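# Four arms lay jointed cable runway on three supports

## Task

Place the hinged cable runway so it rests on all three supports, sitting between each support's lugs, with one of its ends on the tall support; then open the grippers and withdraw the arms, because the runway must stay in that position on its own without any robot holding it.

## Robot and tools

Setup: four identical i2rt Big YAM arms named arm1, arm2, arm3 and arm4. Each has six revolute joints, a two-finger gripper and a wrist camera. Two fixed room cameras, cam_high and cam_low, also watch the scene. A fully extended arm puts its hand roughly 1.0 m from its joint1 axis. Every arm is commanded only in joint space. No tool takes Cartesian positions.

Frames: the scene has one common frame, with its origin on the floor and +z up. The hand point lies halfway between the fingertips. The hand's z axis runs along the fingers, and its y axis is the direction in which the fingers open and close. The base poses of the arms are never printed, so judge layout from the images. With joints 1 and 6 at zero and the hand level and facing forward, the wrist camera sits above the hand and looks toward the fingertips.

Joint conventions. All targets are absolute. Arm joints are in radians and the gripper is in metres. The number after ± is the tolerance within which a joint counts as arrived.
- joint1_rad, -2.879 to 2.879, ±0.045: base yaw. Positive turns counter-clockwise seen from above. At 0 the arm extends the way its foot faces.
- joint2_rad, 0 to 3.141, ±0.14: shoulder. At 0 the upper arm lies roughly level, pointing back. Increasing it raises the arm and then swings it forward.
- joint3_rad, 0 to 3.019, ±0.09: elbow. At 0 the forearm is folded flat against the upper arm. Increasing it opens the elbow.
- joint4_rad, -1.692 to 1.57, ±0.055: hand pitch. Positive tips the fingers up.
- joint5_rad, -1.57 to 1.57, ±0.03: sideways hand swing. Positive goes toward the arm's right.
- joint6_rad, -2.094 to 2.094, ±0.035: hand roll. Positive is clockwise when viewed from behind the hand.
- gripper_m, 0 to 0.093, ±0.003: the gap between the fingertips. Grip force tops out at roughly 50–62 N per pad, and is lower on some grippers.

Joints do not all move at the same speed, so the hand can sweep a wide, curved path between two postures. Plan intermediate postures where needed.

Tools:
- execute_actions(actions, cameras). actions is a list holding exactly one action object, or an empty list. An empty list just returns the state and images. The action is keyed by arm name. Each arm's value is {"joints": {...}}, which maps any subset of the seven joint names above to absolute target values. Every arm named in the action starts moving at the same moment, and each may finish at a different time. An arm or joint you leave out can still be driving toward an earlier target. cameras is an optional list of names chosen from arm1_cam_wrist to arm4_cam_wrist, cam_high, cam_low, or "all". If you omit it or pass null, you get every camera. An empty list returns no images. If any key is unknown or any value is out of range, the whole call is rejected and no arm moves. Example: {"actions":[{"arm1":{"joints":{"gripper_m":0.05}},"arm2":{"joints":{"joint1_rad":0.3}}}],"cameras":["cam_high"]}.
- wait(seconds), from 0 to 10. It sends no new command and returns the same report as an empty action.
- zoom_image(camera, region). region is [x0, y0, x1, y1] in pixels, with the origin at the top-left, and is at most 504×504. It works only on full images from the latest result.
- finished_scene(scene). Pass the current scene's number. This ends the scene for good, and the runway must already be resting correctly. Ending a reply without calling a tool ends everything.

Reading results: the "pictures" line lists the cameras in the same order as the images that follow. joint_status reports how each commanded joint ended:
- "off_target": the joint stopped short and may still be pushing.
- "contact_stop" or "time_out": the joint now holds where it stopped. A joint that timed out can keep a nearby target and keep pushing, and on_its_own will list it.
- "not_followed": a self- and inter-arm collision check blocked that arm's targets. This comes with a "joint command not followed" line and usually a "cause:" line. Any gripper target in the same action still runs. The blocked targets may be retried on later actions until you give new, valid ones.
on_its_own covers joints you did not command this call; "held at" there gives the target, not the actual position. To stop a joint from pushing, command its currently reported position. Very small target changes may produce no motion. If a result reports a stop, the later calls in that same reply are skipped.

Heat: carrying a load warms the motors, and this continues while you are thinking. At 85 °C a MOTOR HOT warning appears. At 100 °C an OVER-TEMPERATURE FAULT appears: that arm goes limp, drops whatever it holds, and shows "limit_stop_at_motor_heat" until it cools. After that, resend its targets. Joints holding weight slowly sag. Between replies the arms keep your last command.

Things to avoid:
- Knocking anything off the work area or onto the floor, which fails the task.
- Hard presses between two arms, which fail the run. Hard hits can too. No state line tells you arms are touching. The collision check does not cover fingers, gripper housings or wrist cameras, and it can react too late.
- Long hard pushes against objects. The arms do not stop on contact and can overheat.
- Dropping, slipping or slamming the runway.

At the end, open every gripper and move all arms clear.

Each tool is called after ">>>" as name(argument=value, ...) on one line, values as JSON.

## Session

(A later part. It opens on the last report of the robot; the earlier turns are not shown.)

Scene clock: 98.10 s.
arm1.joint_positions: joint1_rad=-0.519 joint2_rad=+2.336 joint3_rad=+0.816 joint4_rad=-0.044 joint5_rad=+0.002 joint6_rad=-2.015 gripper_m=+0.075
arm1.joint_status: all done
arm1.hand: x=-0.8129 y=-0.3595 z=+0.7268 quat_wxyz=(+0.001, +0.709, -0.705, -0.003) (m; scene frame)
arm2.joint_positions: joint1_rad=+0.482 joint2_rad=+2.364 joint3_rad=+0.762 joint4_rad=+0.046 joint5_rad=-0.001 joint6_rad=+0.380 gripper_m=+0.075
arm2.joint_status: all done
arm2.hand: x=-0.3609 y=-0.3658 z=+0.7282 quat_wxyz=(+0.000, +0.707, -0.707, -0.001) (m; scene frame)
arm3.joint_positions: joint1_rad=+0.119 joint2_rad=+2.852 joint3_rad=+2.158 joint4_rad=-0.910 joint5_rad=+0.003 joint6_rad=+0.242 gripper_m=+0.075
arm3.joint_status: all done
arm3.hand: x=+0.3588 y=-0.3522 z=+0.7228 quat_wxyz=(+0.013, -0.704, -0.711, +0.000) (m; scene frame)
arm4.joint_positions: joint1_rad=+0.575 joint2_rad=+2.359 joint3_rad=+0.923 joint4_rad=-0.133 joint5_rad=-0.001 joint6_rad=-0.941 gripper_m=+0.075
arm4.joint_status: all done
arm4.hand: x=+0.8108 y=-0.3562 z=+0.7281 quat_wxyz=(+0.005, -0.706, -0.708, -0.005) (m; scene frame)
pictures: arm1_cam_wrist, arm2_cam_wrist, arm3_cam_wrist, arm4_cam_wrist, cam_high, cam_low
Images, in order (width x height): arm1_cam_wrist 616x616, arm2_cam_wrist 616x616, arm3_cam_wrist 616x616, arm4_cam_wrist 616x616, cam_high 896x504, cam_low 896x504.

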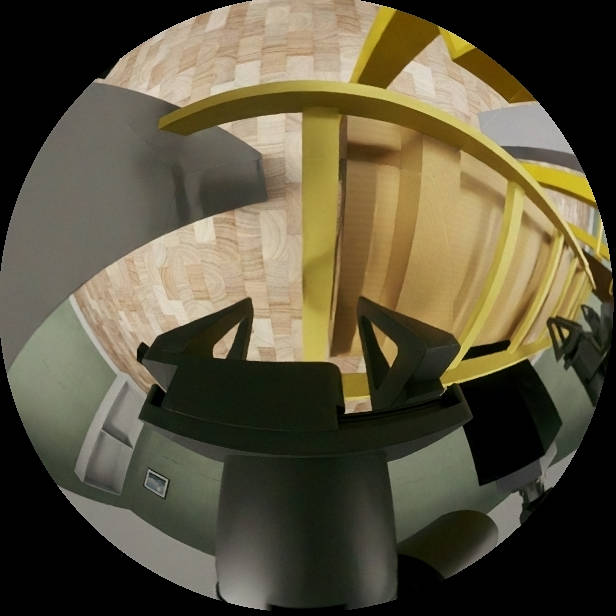

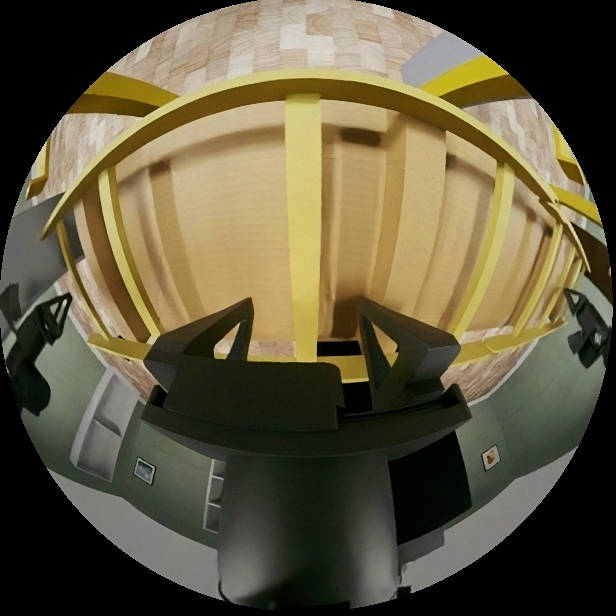

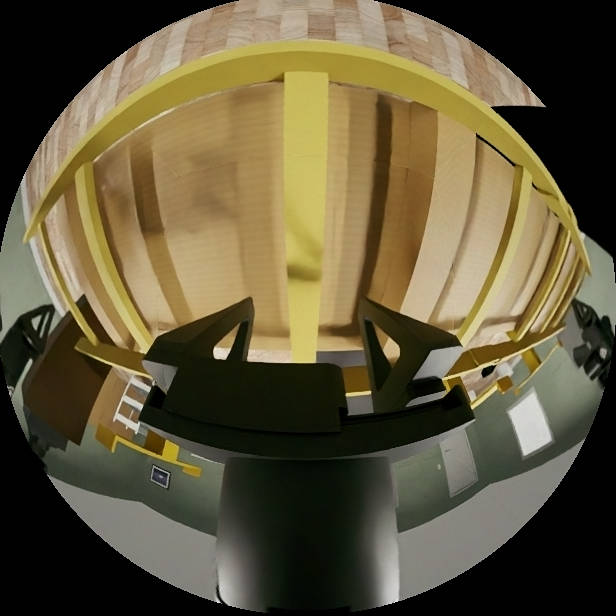

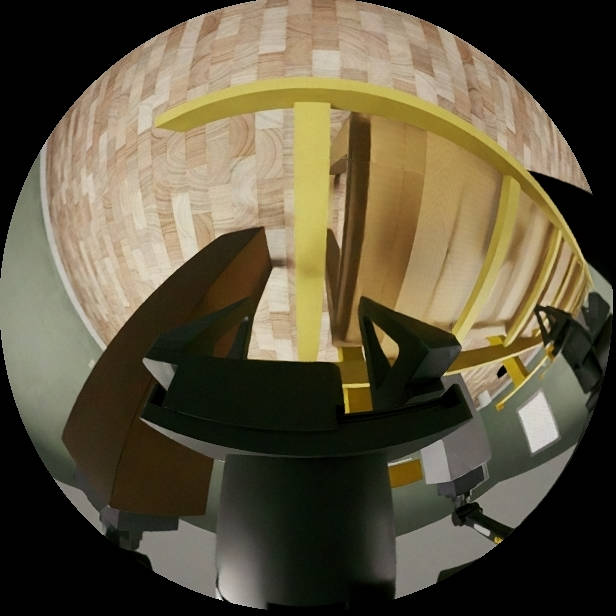

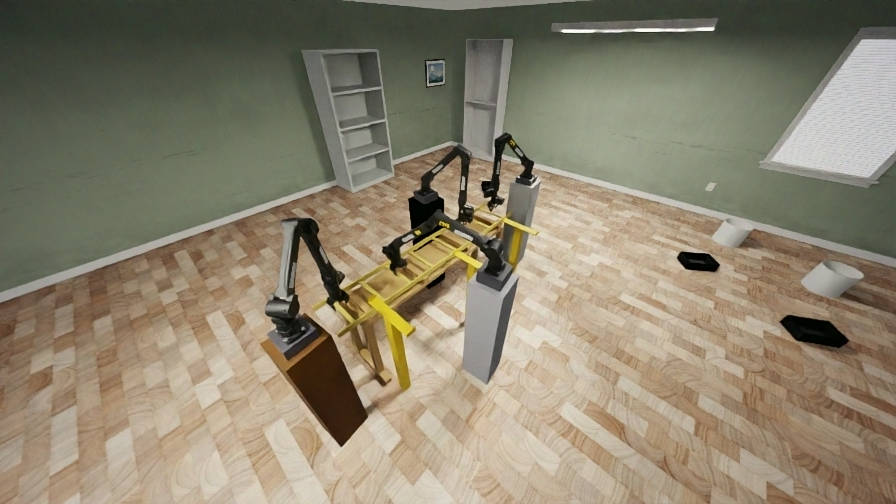

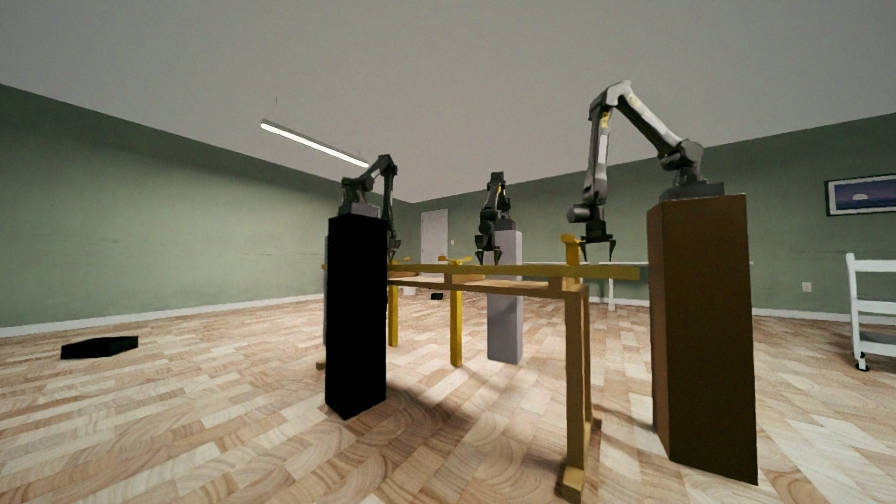

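>>> execute_actions(actions=[{"arm1":{"joints":{"joint1_rad":-0.54,"joint2_rad":2.472,"joint3_rad":0.882,"joint4_rad":0.054}},"arm2":{"joints":{"joint1_rad":0.492,"joint2_rad":2.519,"joint3_rad":0.838,"joint4_rad":0.141}},"arm3":{"joints":{"joint2_rad":2.952,"joint3_rad":2.30,"joint4_rad":-0.875}},"arm4":{"joints":{"joint1_rad":0.592,"joint2_rad":2.497,"joint3_rad":0.992,"joint4_rad":-0.032,"joint6_rad":-0.92}}}])

>>> zoom_image(camera="cam_low", region=[440, 220, 660, 310])

Scene clock: 108.53 s.
arm1.joint_positions: joint1_rad=-0.527 joint2_rad=+2.475 joint3_rad=+0.882 joint4_rad=+0.048 joint5_rad=+0.002 joint6_rad=-2.016 gripper_m=+0.075
arm1.joint_status: all done
arm1.hand: x=-0.8099 y=-0.3639 z=+0.6811 quat_wxyz=(-0.002, +0.706, -0.708, +0.006) (m; scene frame)
arm2.joint_positions: joint1_rad=+0.482 joint2_rad=+2.510 joint3_rad=+0.837 joint4_rad=+0.133 joint5_rad=-0.001 joint6_rad=+0.380 gripper_m=+0.075
arm2.joint_status: all done
arm2.hand: x=-0.3626 y=-0.3614 z=+0.6815 quat_wxyz=(-0.003, +0.707, -0.707, -0.008) (m; scene frame)
arm3.joint_positions: joint1_rad=+0.119 joint2_rad=+2.938 joint3_rad=+2.255 joint4_rad=-0.884 joint5_rad=+0.003 joint6_rad=+0.242 gripper_m=+0.075
arm3.joint_status: all done
arm3.hand: x=+0.3620 y=-0.3661 z=+0.6926 quat_wxyz=(-0.003, -0.703, -0.711, +0.010) (m; scene frame)
arm4.joint_positions: joint1_rad=+0.577 joint2_rad=+2.492 joint3_rad=+0.989 joint4_rad=-0.041 joint5_rad=-0.001 joint6_rad=-0.936 gripper_m=+0.075
arm4.joint_status: all done
arm4.hand: x=+0.8056 y=-0.3602 z=+0.6818 quat_wxyz=(+0.007, -0.707, -0.707, +0.007) (m; scene frame)
pictures: arm1_cam_wrist, arm2_cam_wrist, arm3_cam_wrist, arm4_cam_wrist, cam_high, cam_low
Images, in order (width x height): arm1_cam_wrist 616x616, arm2_cam_wrist 616x616, arm3_cam_wrist 616x616, arm4_cam_wrist 616x616, cam_high 896x504, cam_low 896x504.

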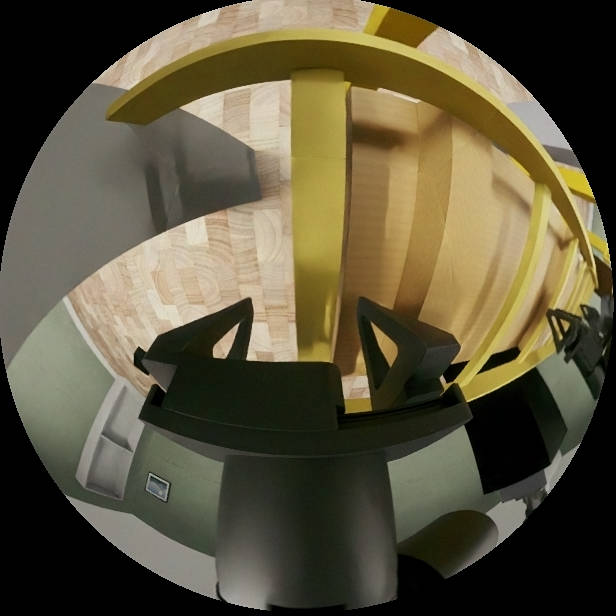

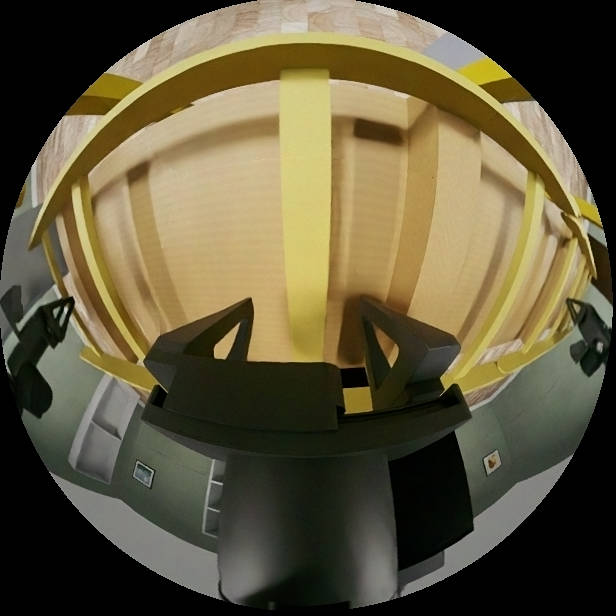

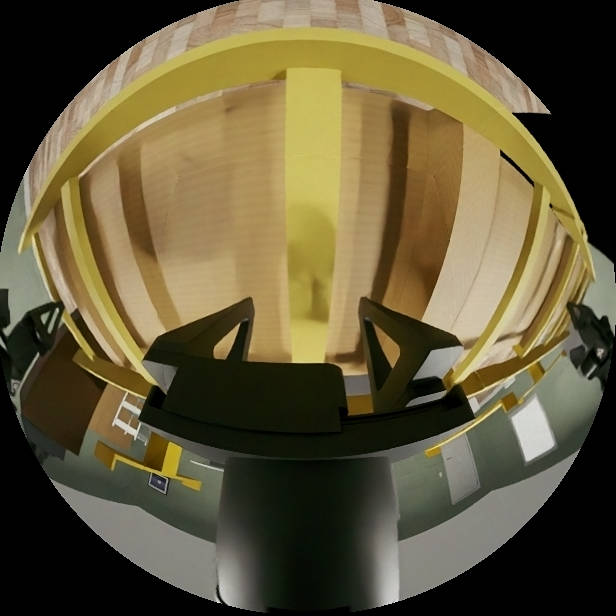

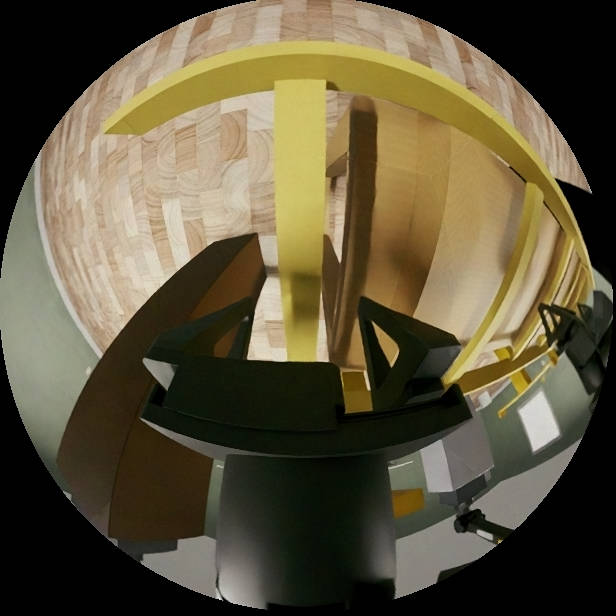

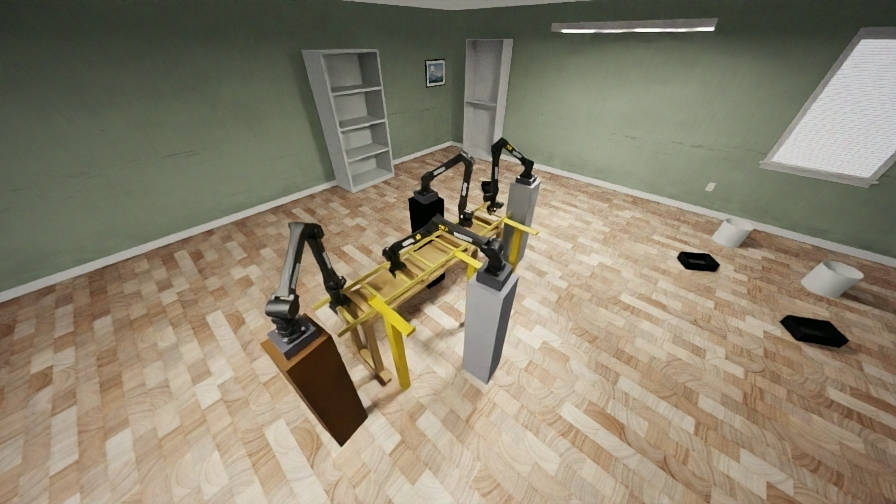

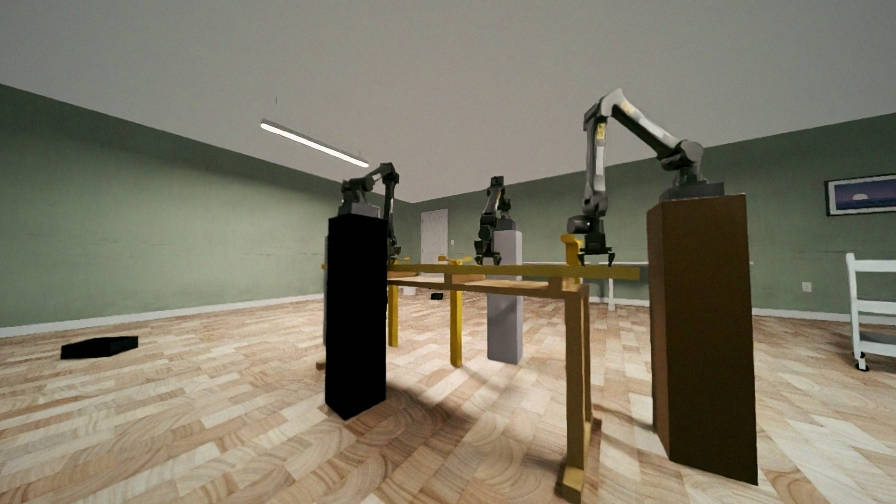

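Region (440, 220, 660, 310) of cam_low's 896x504 image, scaled by 2.291, with more detail than that image has; it fills the top 206 rows of this view, and the rest is white.

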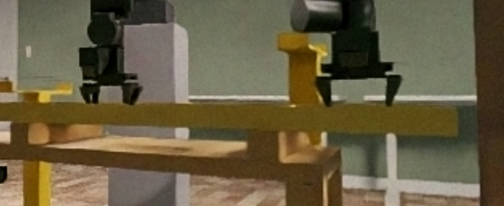

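>>> execute_actions(actions=[{"arm1":{"joints":{"joint2_rad":2.58,"joint3_rad":0.95,"joint4_rad":0.084}},"arm2":{"joints":{"joint2_rad":2.63,"joint3_rad":0.902,"joint4_rad":0.175}},"arm3":{"joints":{"joint2_rad":3.036,"joint3_rad":2.33,"joint4_rad":-0.838}},"arm4":{"joints":{"joint2_rad":2.60,"joint3_rad":1.046,"joint4_rad":0.004}}}], cameras=["arm1_cam_wrist","arm2_cam_wrist","arm3_cam_wrist","arm4_cam_wrist","cam_low"])

>>> zoom_image(camera="cam_low", region=[440, 220, 660, 310])

Scene clock: 116.90 s.
arm1.joint_positions: joint1_rad=-0.527 joint2_rad=+2.579 joint3_rad=+0.951 joint4_rad=+0.079 joint5_rad=+0.002 joint6_rad=-2.016 gripper_m=+0.075
arm1.joint_status: all done
arm1.hand: x=-0.8082 y=-0.3646 z=+0.6452 quat_wxyz=(-0.001, +0.706, -0.708, +0.004) (m; scene frame)
arm2.joint_positions: joint1_rad=+0.482 joint2_rad=+2.618 joint3_rad=+0.904 joint4_rad=+0.168 joint5_rad=-0.001 joint6_rad=+0.380 gripper_m=+0.075
arm2.joint_status: all done
arm2.hand: x=-0.3620 y=-0.3629 z=+0.6452 quat_wxyz=(-0.002, +0.707, -0.707, -0.005) (m; scene frame)
arm3.joint_positions: joint1_rad=+0.118 joint2_rad=+3.024 joint3_rad=+2.297 joint4_rad=-0.846 joint5_rad=+0.001 joint6_rad=+0.244 gripper_m=+0.075
arm3.joint_status: all done
arm3.hand: x=+0.3580 y=-0.3545 z=+0.6467 quat_wxyz=(-0.001, -0.705, -0.709, +0.007) (m; scene frame)
arm4.joint_positions: joint1_rad=+0.577 joint2_rad=+2.591 joint3_rad=+1.045 joint4_rad=-0.005 joint5_rad=-0.001 joint6_rad=-0.935 gripper_m=+0.075
arm4.joint_status: all done
arm4.hand: x=+0.8077 y=-0.3581 z=+0.6465 quat_wxyz=(+0.006, -0.707, -0.707, +0.004) (m; scene frame)
pictures: arm1_cam_wrist, arm2_cam_wrist, arm3_cam_wrist, arm4_cam_wrist, cam_low
Images, in order (width x height): arm1_cam_wrist 616x616, arm2_cam_wrist 616x616, arm3_cam_wrist 616x616, arm4_cam_wrist 616x616, cam_low 896x504.

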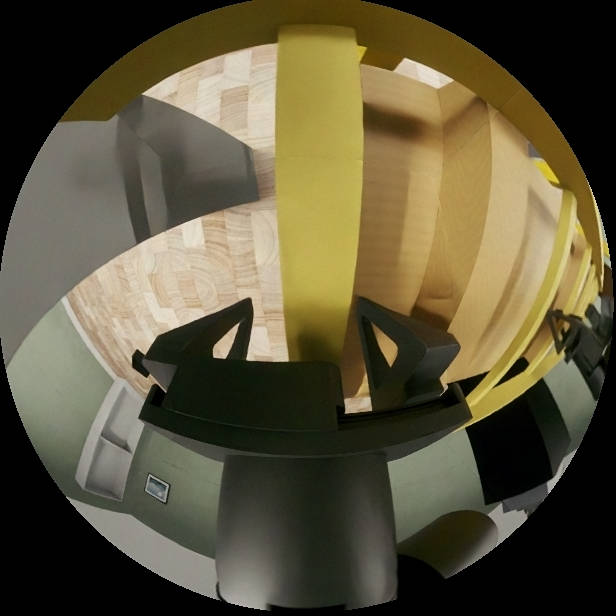

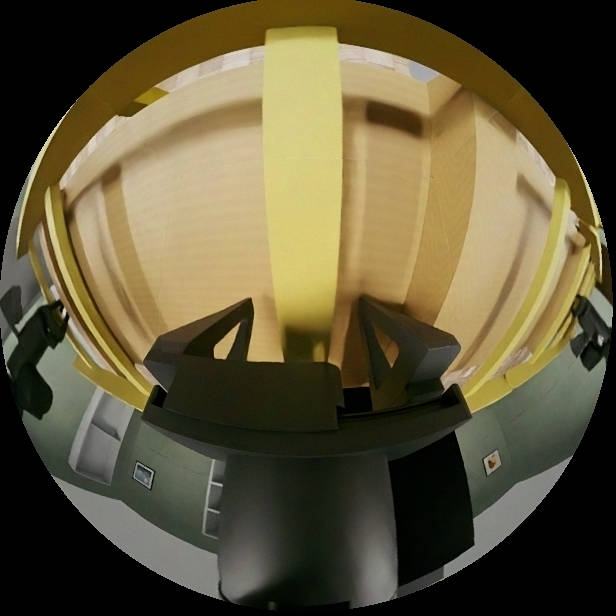

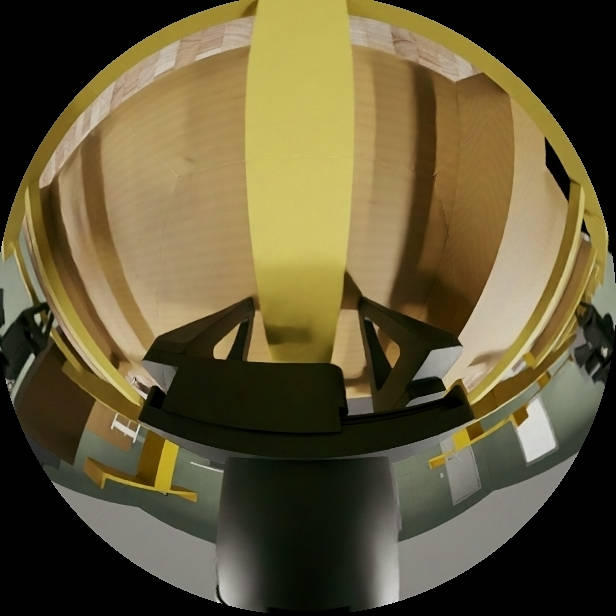

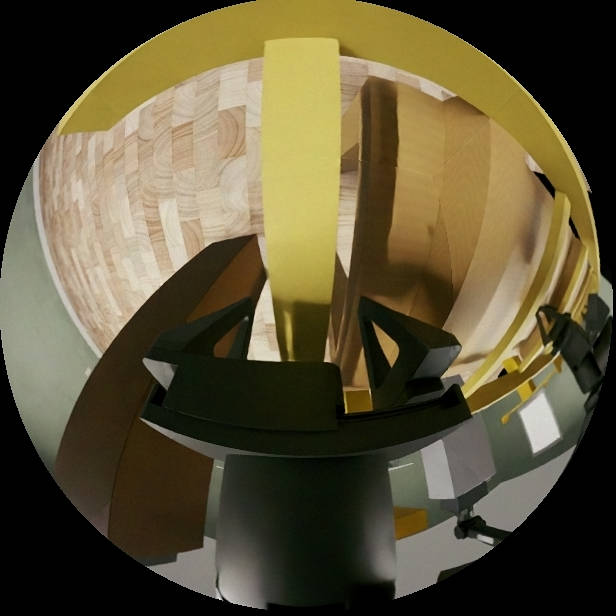

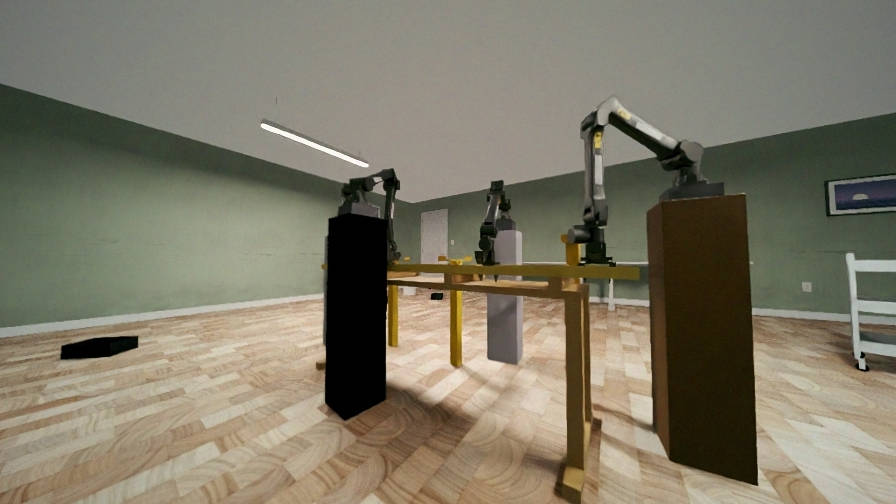

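Region (440, 220, 660, 310) of cam_low's 896x504 image, scaled by 2.291, with more detail than that image has; it fills the top 206 rows of this view, and the rest is white.

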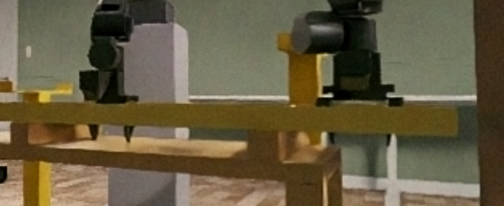

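>>> execute_actions(actions=[{"arm1":{"joints":{"gripper_m":0.0}},"arm2":{"joints":{"gripper_m":0.0}},"arm3":{"joints":{"gripper_m":0.0}},"arm4":{"joints":{"gripper_m":0.0}}}], cameras=["arm1_cam_wrist","arm3_cam_wrist","cam_high"])

Scene clock: 123.67 s.
arm1.joint_positions: joint1_rad=-0.527 joint2_rad=+2.579 joint3_rad=+0.957 joint4_rad=+0.085 joint5_rad=-0.005 joint6_rad=-2.019 gripper_m=+0.022
arm1.joint_status: gripper_m off_target (ended at +0.022, target +0.000)
arm1.hand: x=-0.8034 y=-0.3658 z=+0.6451 quat_wxyz=(-0.006, +0.707, -0.707, +0.008) (m; scene frame)
arm2.joint_positions: joint1_rad=+0.483 joint2_rad=+2.618 joint3_rad=+0.904 joint4_rad=+0.168 joint5_rad=+0.000 joint6_rad=+0.373 gripper_m=+0.023
arm2.joint_status: gripper_m off_target (ended at +0.023, target +0.000)
arm2.hand: x=-0.3619 y=-0.3628 z=+0.6452 quat_wxyz=(-0.003, +0.710, -0.704, -0.005) (m; scene frame)
arm3.joint_positions: joint1_rad=+0.120 joint2_rad=+3.024 joint3_rad=+2.297 joint4_rad=-0.843 joint5_rad=-0.006 joint6_rad=+0.251 gripper_m=+0.021
arm3.joint_status: gripper_m off_target (ended at +0.021, target +0.000)
arm3.hand: x=+0.3604 y=-0.3548 z=+0.6467 quat_wxyz=(-0.004, -0.707, -0.708, +0.005) (m; scene frame)
arm4.joint_positions: joint1_rad=+0.578 joint2_rad=+2.591 joint3_rad=+1.043 joint4_rad=-0.005 joint5_rad=-0.004 joint6_rad=-0.932 gripper_m=+0.023
arm4.joint_status: gripper_m off_target (ended at +0.023, target +0.000)
arm4.hand: x=+0.8095 y=-0.3581 z=+0.6464 quat_wxyz=(+0.004, -0.708, -0.706, +0.003) (m; scene frame)
pictures: arm1_cam_wrist, arm3_cam_wrist, cam_high
Images, in order (width x height): arm1_cam_wrist 616x616, arm3_cam_wrist 616x616, cam_high 896x504.

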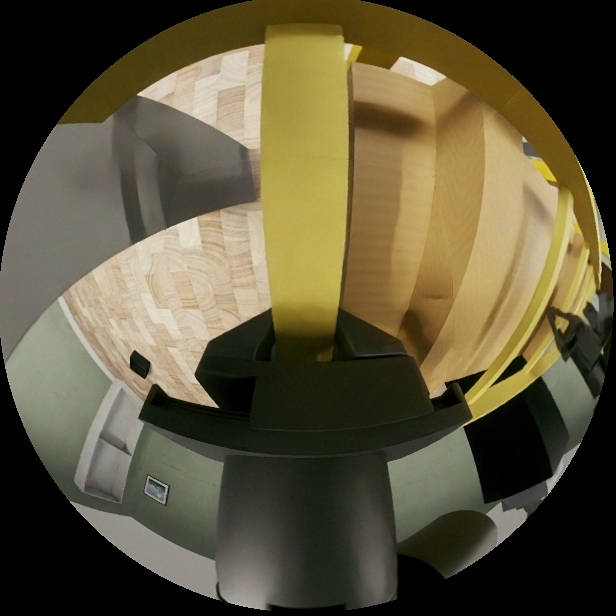

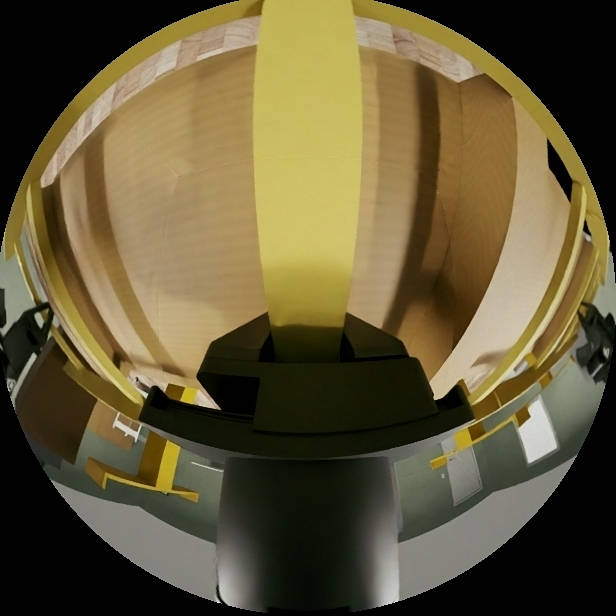

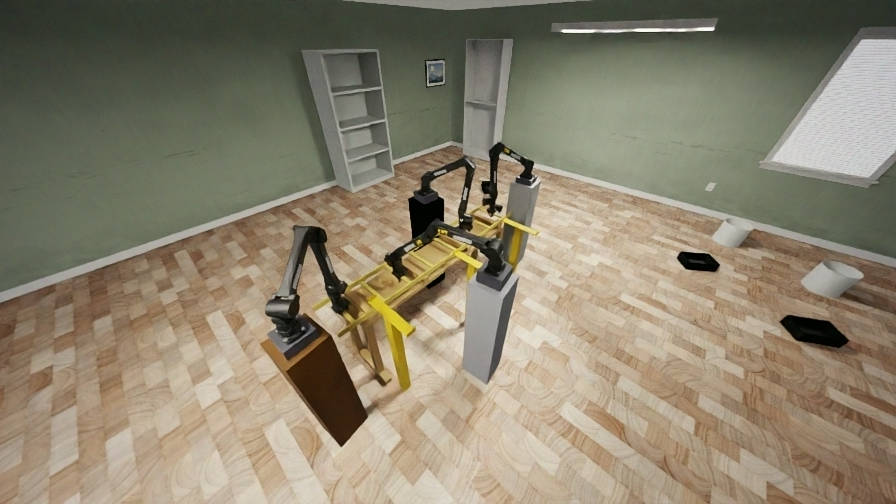

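>>> execute_actions(actions=[{"arm1":{"joints":{"joint2_rad":2.41,"joint3_rad":0.868,"joint4_rad":-0.006}},"arm2":{"joints":{"joint2_rad":2.445,"joint3_rad":0.81,"joint4_rad":0.088}},"arm3":{"joints":{"joint2_rad":2.87,"joint3_rad":2.205,"joint4_rad":-0.87}},"arm4":{"joints":{"joint2_rad":2.43,"joint3_rad":0.96,"joint4_rad":-0.079}}}], cameras=["cam_low","cam_high"])

Scene clock: 140.47 s.
arm1.joint_positions: joint1_rad=-0.527 joint2_rad=+2.434 joint3_rad=+0.883 joint4_rad=-0.004 joint5_rad=+0.005 joint6_rad=-2.023 gripper_m=+0.022
arm1.joint_status: all done
arm1.hand: x=-0.8048 y=-0.3669 z=+0.6946 quat_wxyz=(+0.001, +0.709, -0.705, +0.001) (m; scene frame)
arm2.joint_positions: joint1_rad=+0.483 joint2_rad=+2.552 joint3_rad=+0.869 joint4_rad=+0.128 joint5_rad=-0.005 joint6_rad=+0.366 gripper_m=+0.023
arm2.joint_status: all done
arm2.hand: x=-0.3630 y=-0.3625 z=+0.6674 quat_wxyz=(+0.001, +0.712, -0.702, -0.002) (m; scene frame)
arm3.joint_positions: joint1_rad=+0.117 joint2_rad=+2.962 joint3_rad=+2.214 joint4_rad=-0.822 joint5_rad=-0.024 joint6_rad=+0.244 gripper_m=+0.021
arm3.joint_status: all done
arm3.hand: x=+0.3606 y=-0.3499 z=+0.6649 quat_wxyz=(-0.009, -0.705, -0.709, -0.002) (m; scene frame)
arm4.joint_positions: joint1_rad=+0.565 joint2_rad=+2.475 joint3_rad=+0.974 joint4_rad=-0.064 joint5_rad=+0.006 joint6_rad=-0.948 gripper_m=+0.023
arm4.joint_status: all done
arm4.hand: x=+0.8084 y=-0.3511 z=+0.6876 quat_wxyz=(+0.008, -0.707, -0.707, -0.004) (m; scene frame)
pictures: cam_high, cam_low
Images, in order (width x height): cam_high 896x504, cam_low 896x504.

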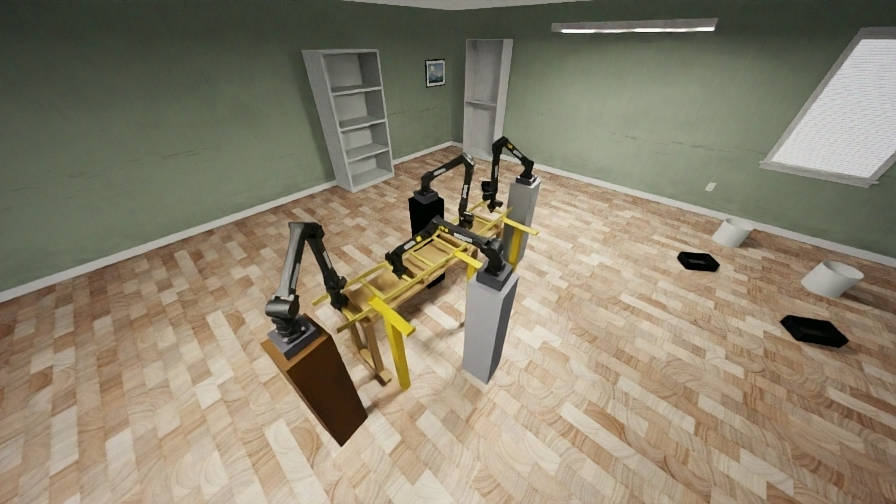

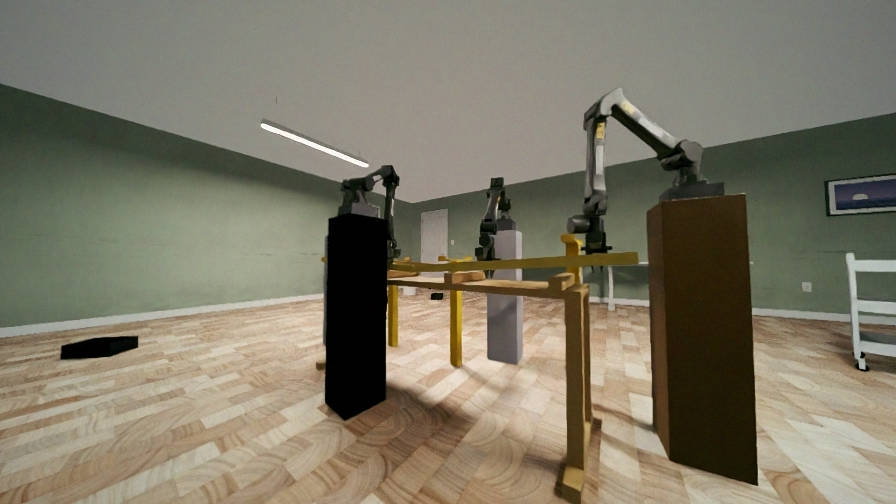

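>>> execute_actions(actions=[{"arm1":{"joints":{"joint2_rad":2.27,"joint3_rad":0.812,"joint4_rad":-0.076}},"arm2":{"joints":{"joint2_rad":2.20,"joint3_rad":0.745,"joint4_rad":0.012}},"arm3":{"joints":{"joint2_rad":2.66,"joint3_rad":2.14,"joint4_rad":-0.895}},"arm4":{"joints":{"joint2_rad":2.28,"joint3_rad":0.905,"joint4_rad":-0.148}}}], cameras=["cam_low","cam_high"])

Scene clock: 150.60 s.
arm1.joint_positions: joint1_rad=-0.531 joint2_rad=+2.284 joint3_rad=+0.814 joint4_rad=-0.074 joint5_rad=+0.004 joint6_rad=-2.023 gripper_m=+0.022
arm1.joint_status: all done
arm1.hand: x=-0.8039 y=-0.3689 z=+0.7440 quat_wxyz=(-0.001, +0.707, -0.707, +0.007) (m; scene frame)
arm2.joint_positions: joint1_rad=+0.487 joint2_rad=+2.329 joint3_rad=+0.753 joint4_rad=+0.019 joint5_rad=+0.006 joint6_rad=+0.375 gripper_m=+0.023
arm2.joint_status: all done
arm2.hand: x=-0.3620 y=-0.3640 z=+0.7390 quat_wxyz=(-0.004, +0.711, -0.703, +0.001) (m; scene frame)
arm3.joint_positions: joint1_rad=+0.118 joint2_rad=+2.803 joint3_rad=+2.109 joint4_rad=-0.873 joint5_rad=-0.008 joint6_rad=+0.250 gripper_m=+0.021
arm3.joint_status: joint2_rad time_out (moved -0.159 of -0.302); the others done
arm3.on_its_own: joint2_rad reads +2.803 and still pushes toward +2.660 since a time_out
arm3.hand: x=+0.3613 y=-0.3580 z=+0.7411 quat_wxyz=(-0.006, -0.707, -0.707, +0.005) (m; scene frame)
arm4.joint_positions: joint1_rad=+0.586 joint2_rad=+2.313 joint3_rad=+0.903 joint4_rad=-0.141 joint5_rad=+0.007 joint6_rad=-0.924 gripper_m=+0.023
arm4.joint_status: all done
arm4.hand: x=+0.8093 y=-0.3613 z=+0.7441 quat_wxyz=(+0.010, -0.708, -0.706, +0.004) (m; scene frame)
pictures: cam_high, cam_low
Images, in order (width x height): cam_high 896x504, cam_low 896x504.

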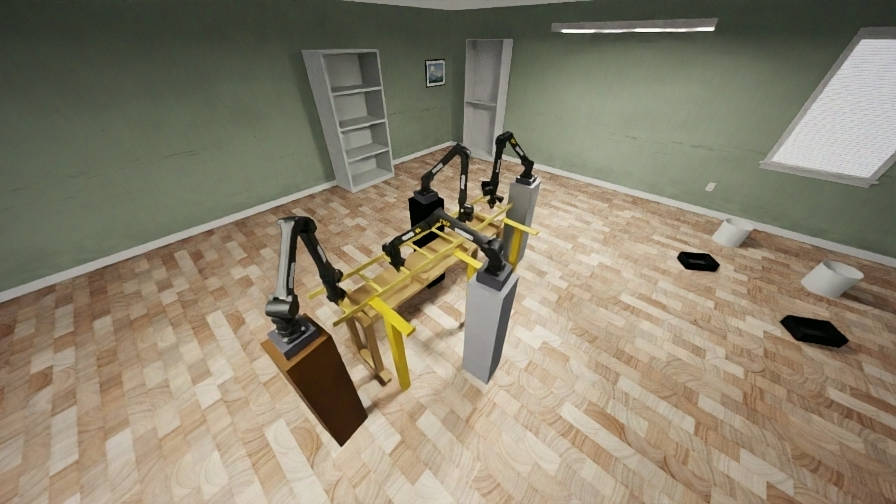

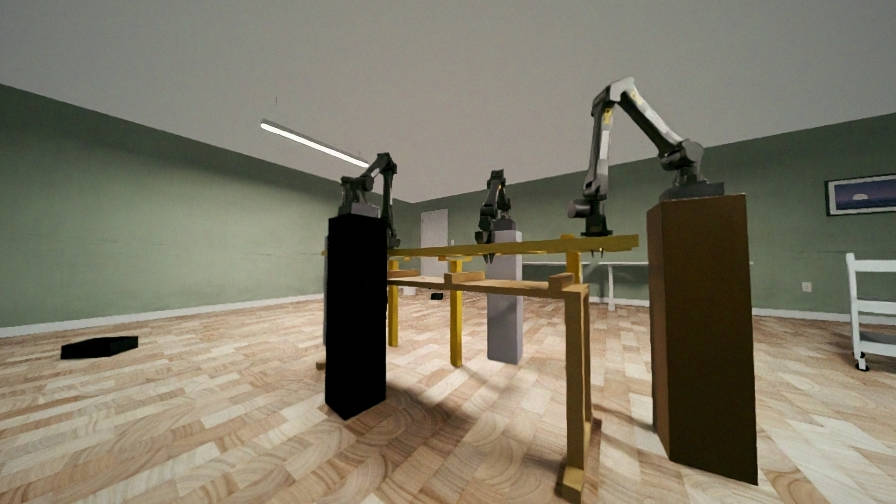

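>>> execute_actions(actions=[{"arm1":{"joints":{"joint2_rad":2.128,"joint3_rad":0.767,"joint4_rad":-0.185}},"arm2":{"joints":{"joint2_rad":2.034,"joint3_rad":0.687,"joint4_rad":-0.096}},"arm3":{"joints":{"joint1_rad":0.075,"joint2_rad":2.45,"joint3_rad":1.998,"joint4_rad":-0.944,"joint5_rad":-0.15,"joint6_rad":0.21}},"arm4":{"joints":{"joint1_rad":0.525,"joint2_rad":1.871,"joint3_rad":0.924,"joint4_rad":-0.708,"joint5_rad":-0.088,"joint6_rad":-0.995}}}])

Scene clock: 160.40 s.
arm1.joint_positions: joint1_rad=-0.538 joint2_rad=+2.135 joint3_rad=+0.769 joint4_rad=-0.182 joint5_rad=+0.005 joint6_rad=-2.032 gripper_m=+0.022
arm1.joint_status: all done
arm1.hand: x=-0.8058 y=-0.3708 z=+0.7917 quat_wxyz=(+0.000, +0.708, -0.706, +0.005) (m; scene frame)
arm2.joint_positions: joint1_rad=+0.493 joint2_rad=+2.164 joint3_rad=+0.693 joint4_rad=-0.083 joint5_rad=+0.011 joint6_rad=+0.377 gripper_m=+0.023
arm2.joint_status: all done
arm2.hand: x=-0.3628 y=-0.3646 z=+0.7887 quat_wxyz=(-0.006, +0.712, -0.702, +0.000) (m; scene frame)
arm3.joint_positions: joint1_rad=+0.084 joint2_rad=+2.593 joint3_rad=+1.963 joint4_rad=-0.928 joint5_rad=-0.157 joint6_rad=+0.211 gripper_m=+0.021
arm3.joint_status: joint2_rad time_out (moved -0.210 of -0.353); the others done
arm3.on_its_own: joint2_rad reads +2.593 and still pushes toward +2.450 since a time_out
arm3.hand: x=+0.3637 y=-0.3530 z=+0.8404 quat_wxyz=(-0.050, -0.702, -0.708, -0.055) (m; scene frame)
arm4.joint_positions: joint1_rad=+0.524 joint2_rad=+1.897 joint3_rad=+0.901 joint4_rad=-0.660 joint5_rad=-0.095 joint6_rad=-0.994 gripper_m=+0.023
arm4.joint_status: all done
arm4.hand: x=+0.8045 y=-0.3584 z=+0.9060 quat_wxyz=(-0.050, -0.706, -0.706, -0.038) (m; scene frame)
pictures: arm1_cam_wrist, arm2_cam_wrist, arm3_cam_wrist, arm4_cam_wrist, cam_high, cam_low
Images, in order (width x height): arm1_cam_wrist 616x616, arm2_cam_wrist 616x616, arm3_cam_wrist 616x616, arm4_cam_wrist 616x616, cam_high 896x504, cam_low 896x504.

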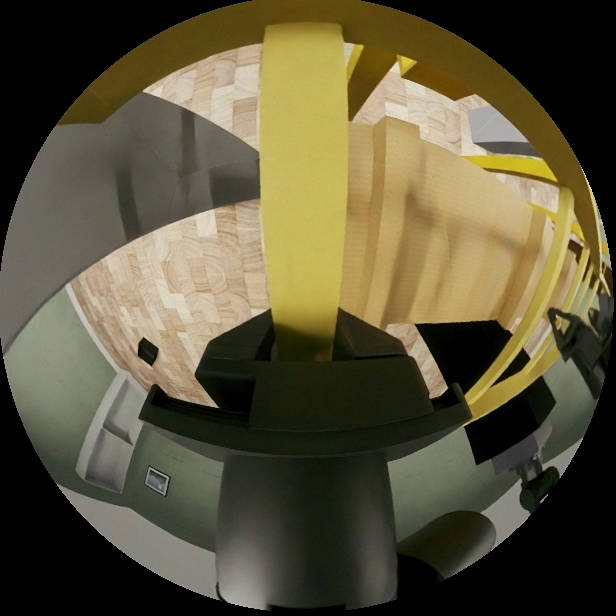

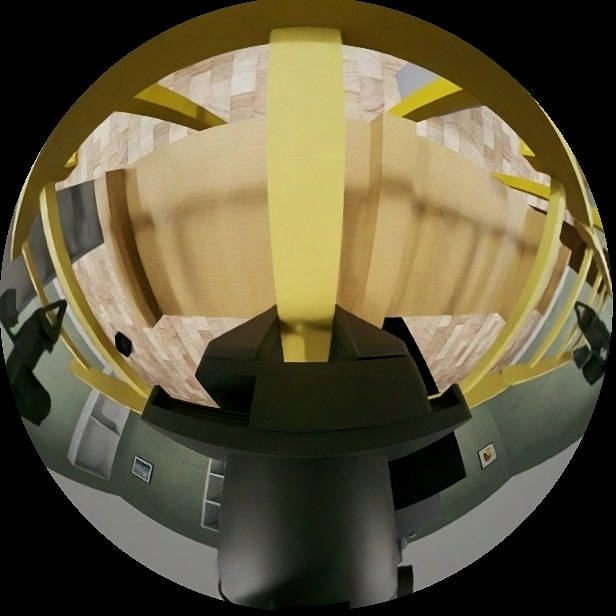

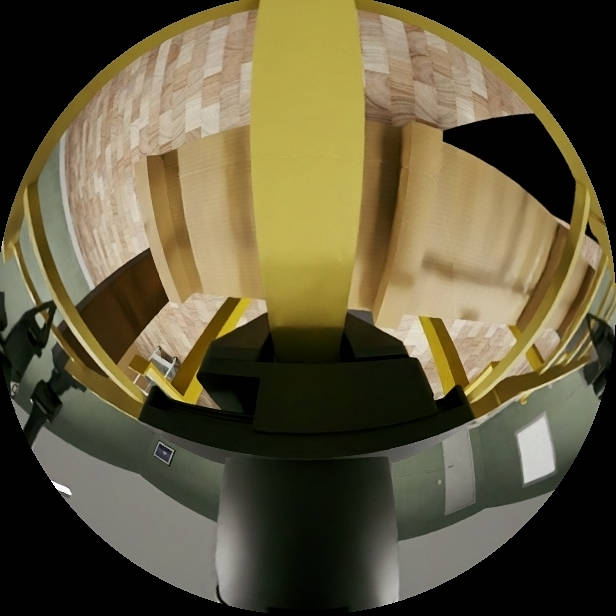

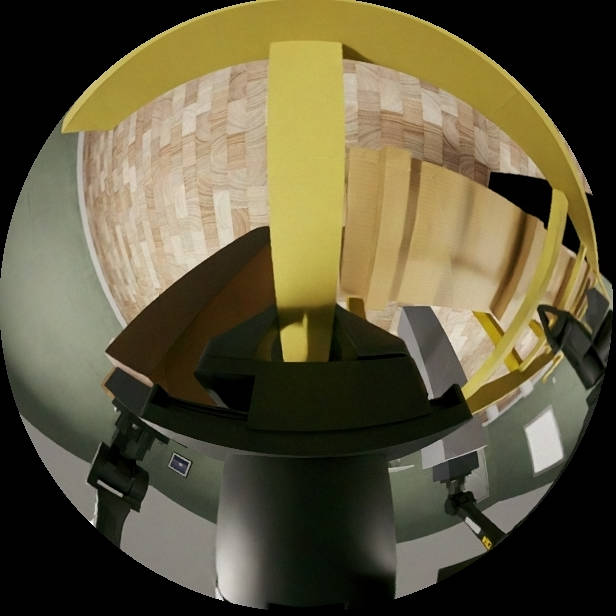

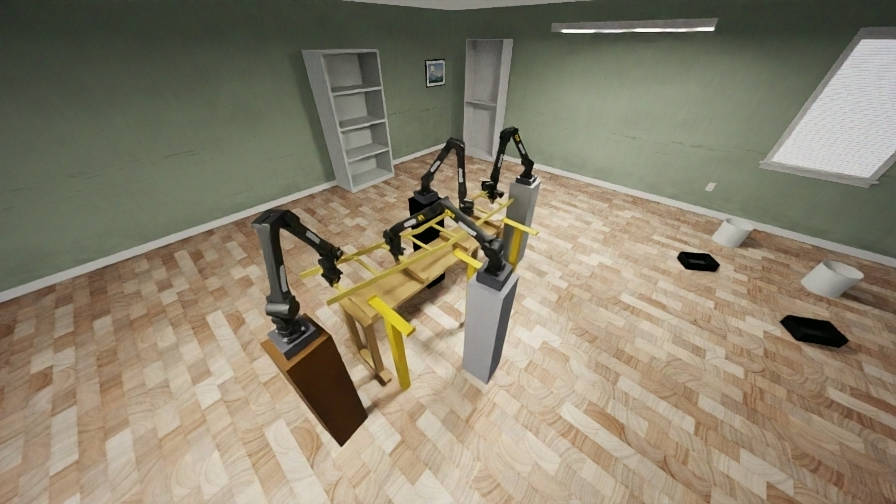

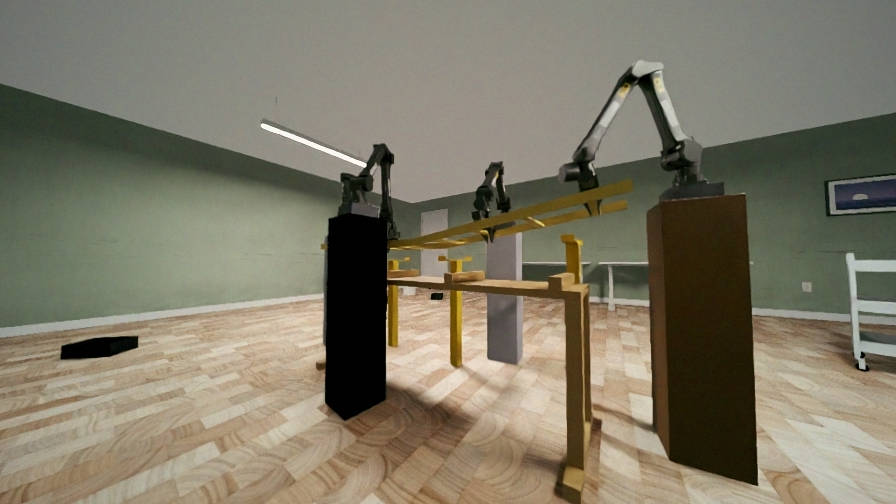

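>>> execute_actions(actions=[{"arm1":{"joints":{"joint1_rad":-0.17,"joint2_rad":2.117,"joint3_rad":0.679,"joint4_rad":-0.105,"joint6_rad":-1.66}},"arm2":{"joints":{"joint1_rad":0.377,"joint2_rad":2.105,"joint3_rad":1.044,"joint4_rad":-0.352,"joint6_rad":0.27}},"arm3":{"joints":{"joint1_rad":0.136,"joint2_rad":2.24,"joint3_rad":1.465,"joint4_rad":-0.62,"joint5_rad":-0.142,"joint6_rad":0.268}},"arm4":{"joints":{"joint1_rad":0.236,"joint2_rad":1.798,"joint3_rad":0.775,"joint4_rad":-0.655,"joint5_rad":-0.04,"joint6_rad":-1.285}}}], cameras=["cam_low","cam_high"])

Scene clock: 171.37 s.
arm1.joint_positions: joint1_rad=-0.177 joint2_rad=+2.131 joint3_rad=+0.683 joint4_rad=-0.103 joint5_rad=+0.010 joint6_rad=-1.670 gripper_m=+0.022
arm1.joint_status: all done
arm1.hand: x=-0.8019 y=-0.2426 z=+0.7886 quat_wxyz=(-0.001, +0.708, -0.706, +0.004) (m; scene frame)
arm2.joint_positions: joint1_rad=+0.376 joint2_rad=+2.241 joint3_rad=+1.021 joint4_rad=-0.320 joint5_rad=+0.002 joint6_rad=+0.260 gripper_m=+0.023
arm2.joint_status: all done
arm2.hand: x=-0.3591 y=-0.2401 z=+0.7873 quat_wxyz=(-0.006, +0.712, -0.703, -0.007) (m; scene frame)
arm3.joint_positions: joint1_rad=+0.141 joint2_rad=+2.373 joint3_rad=+1.450 joint4_rad=-0.634 joint5_rad=-0.147 joint6_rad=+0.267 gripper_m=+0.021
arm3.joint_status: all done
arm3.hand: x=+0.3677 y=-0.2297 z=+0.8337 quat_wxyz=(-0.045, -0.703, -0.708, -0.053) (m; scene frame)
arm4.joint_positions: joint1_rad=+0.241 joint2_rad=+1.825 joint3_rad=+0.758 joint4_rad=-0.639 joint5_rad=-0.051 joint6_rad=-1.277 gripper_m=+0.023
arm4.joint_status: all done
arm4.hand: x=+0.8084 y=-0.2347 z=+0.9073 quat_wxyz=(-0.049, -0.705, -0.705, -0.054) (m; scene frame)
pictures: cam_high, cam_low
Images, in order (width x height): cam_high 896x504, cam_low 896x504.

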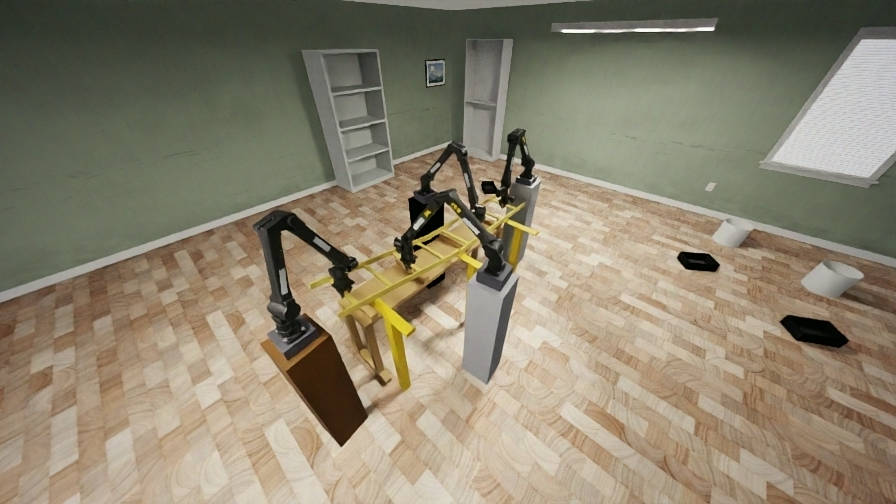

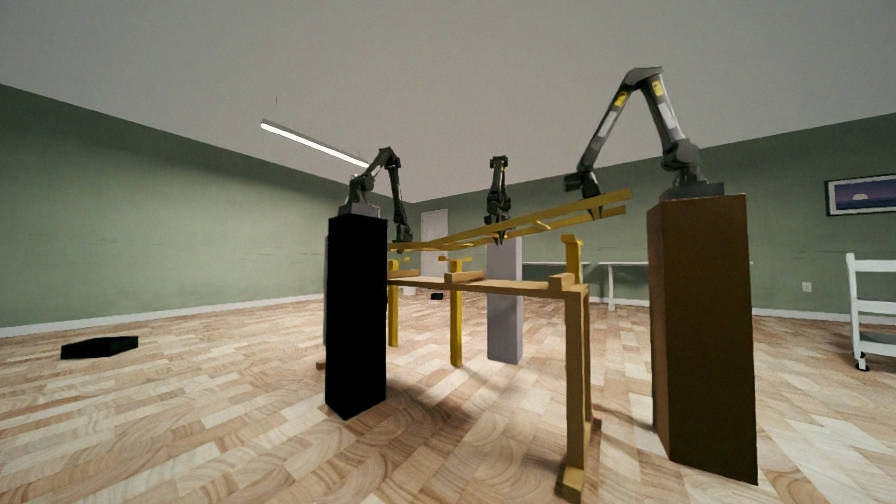

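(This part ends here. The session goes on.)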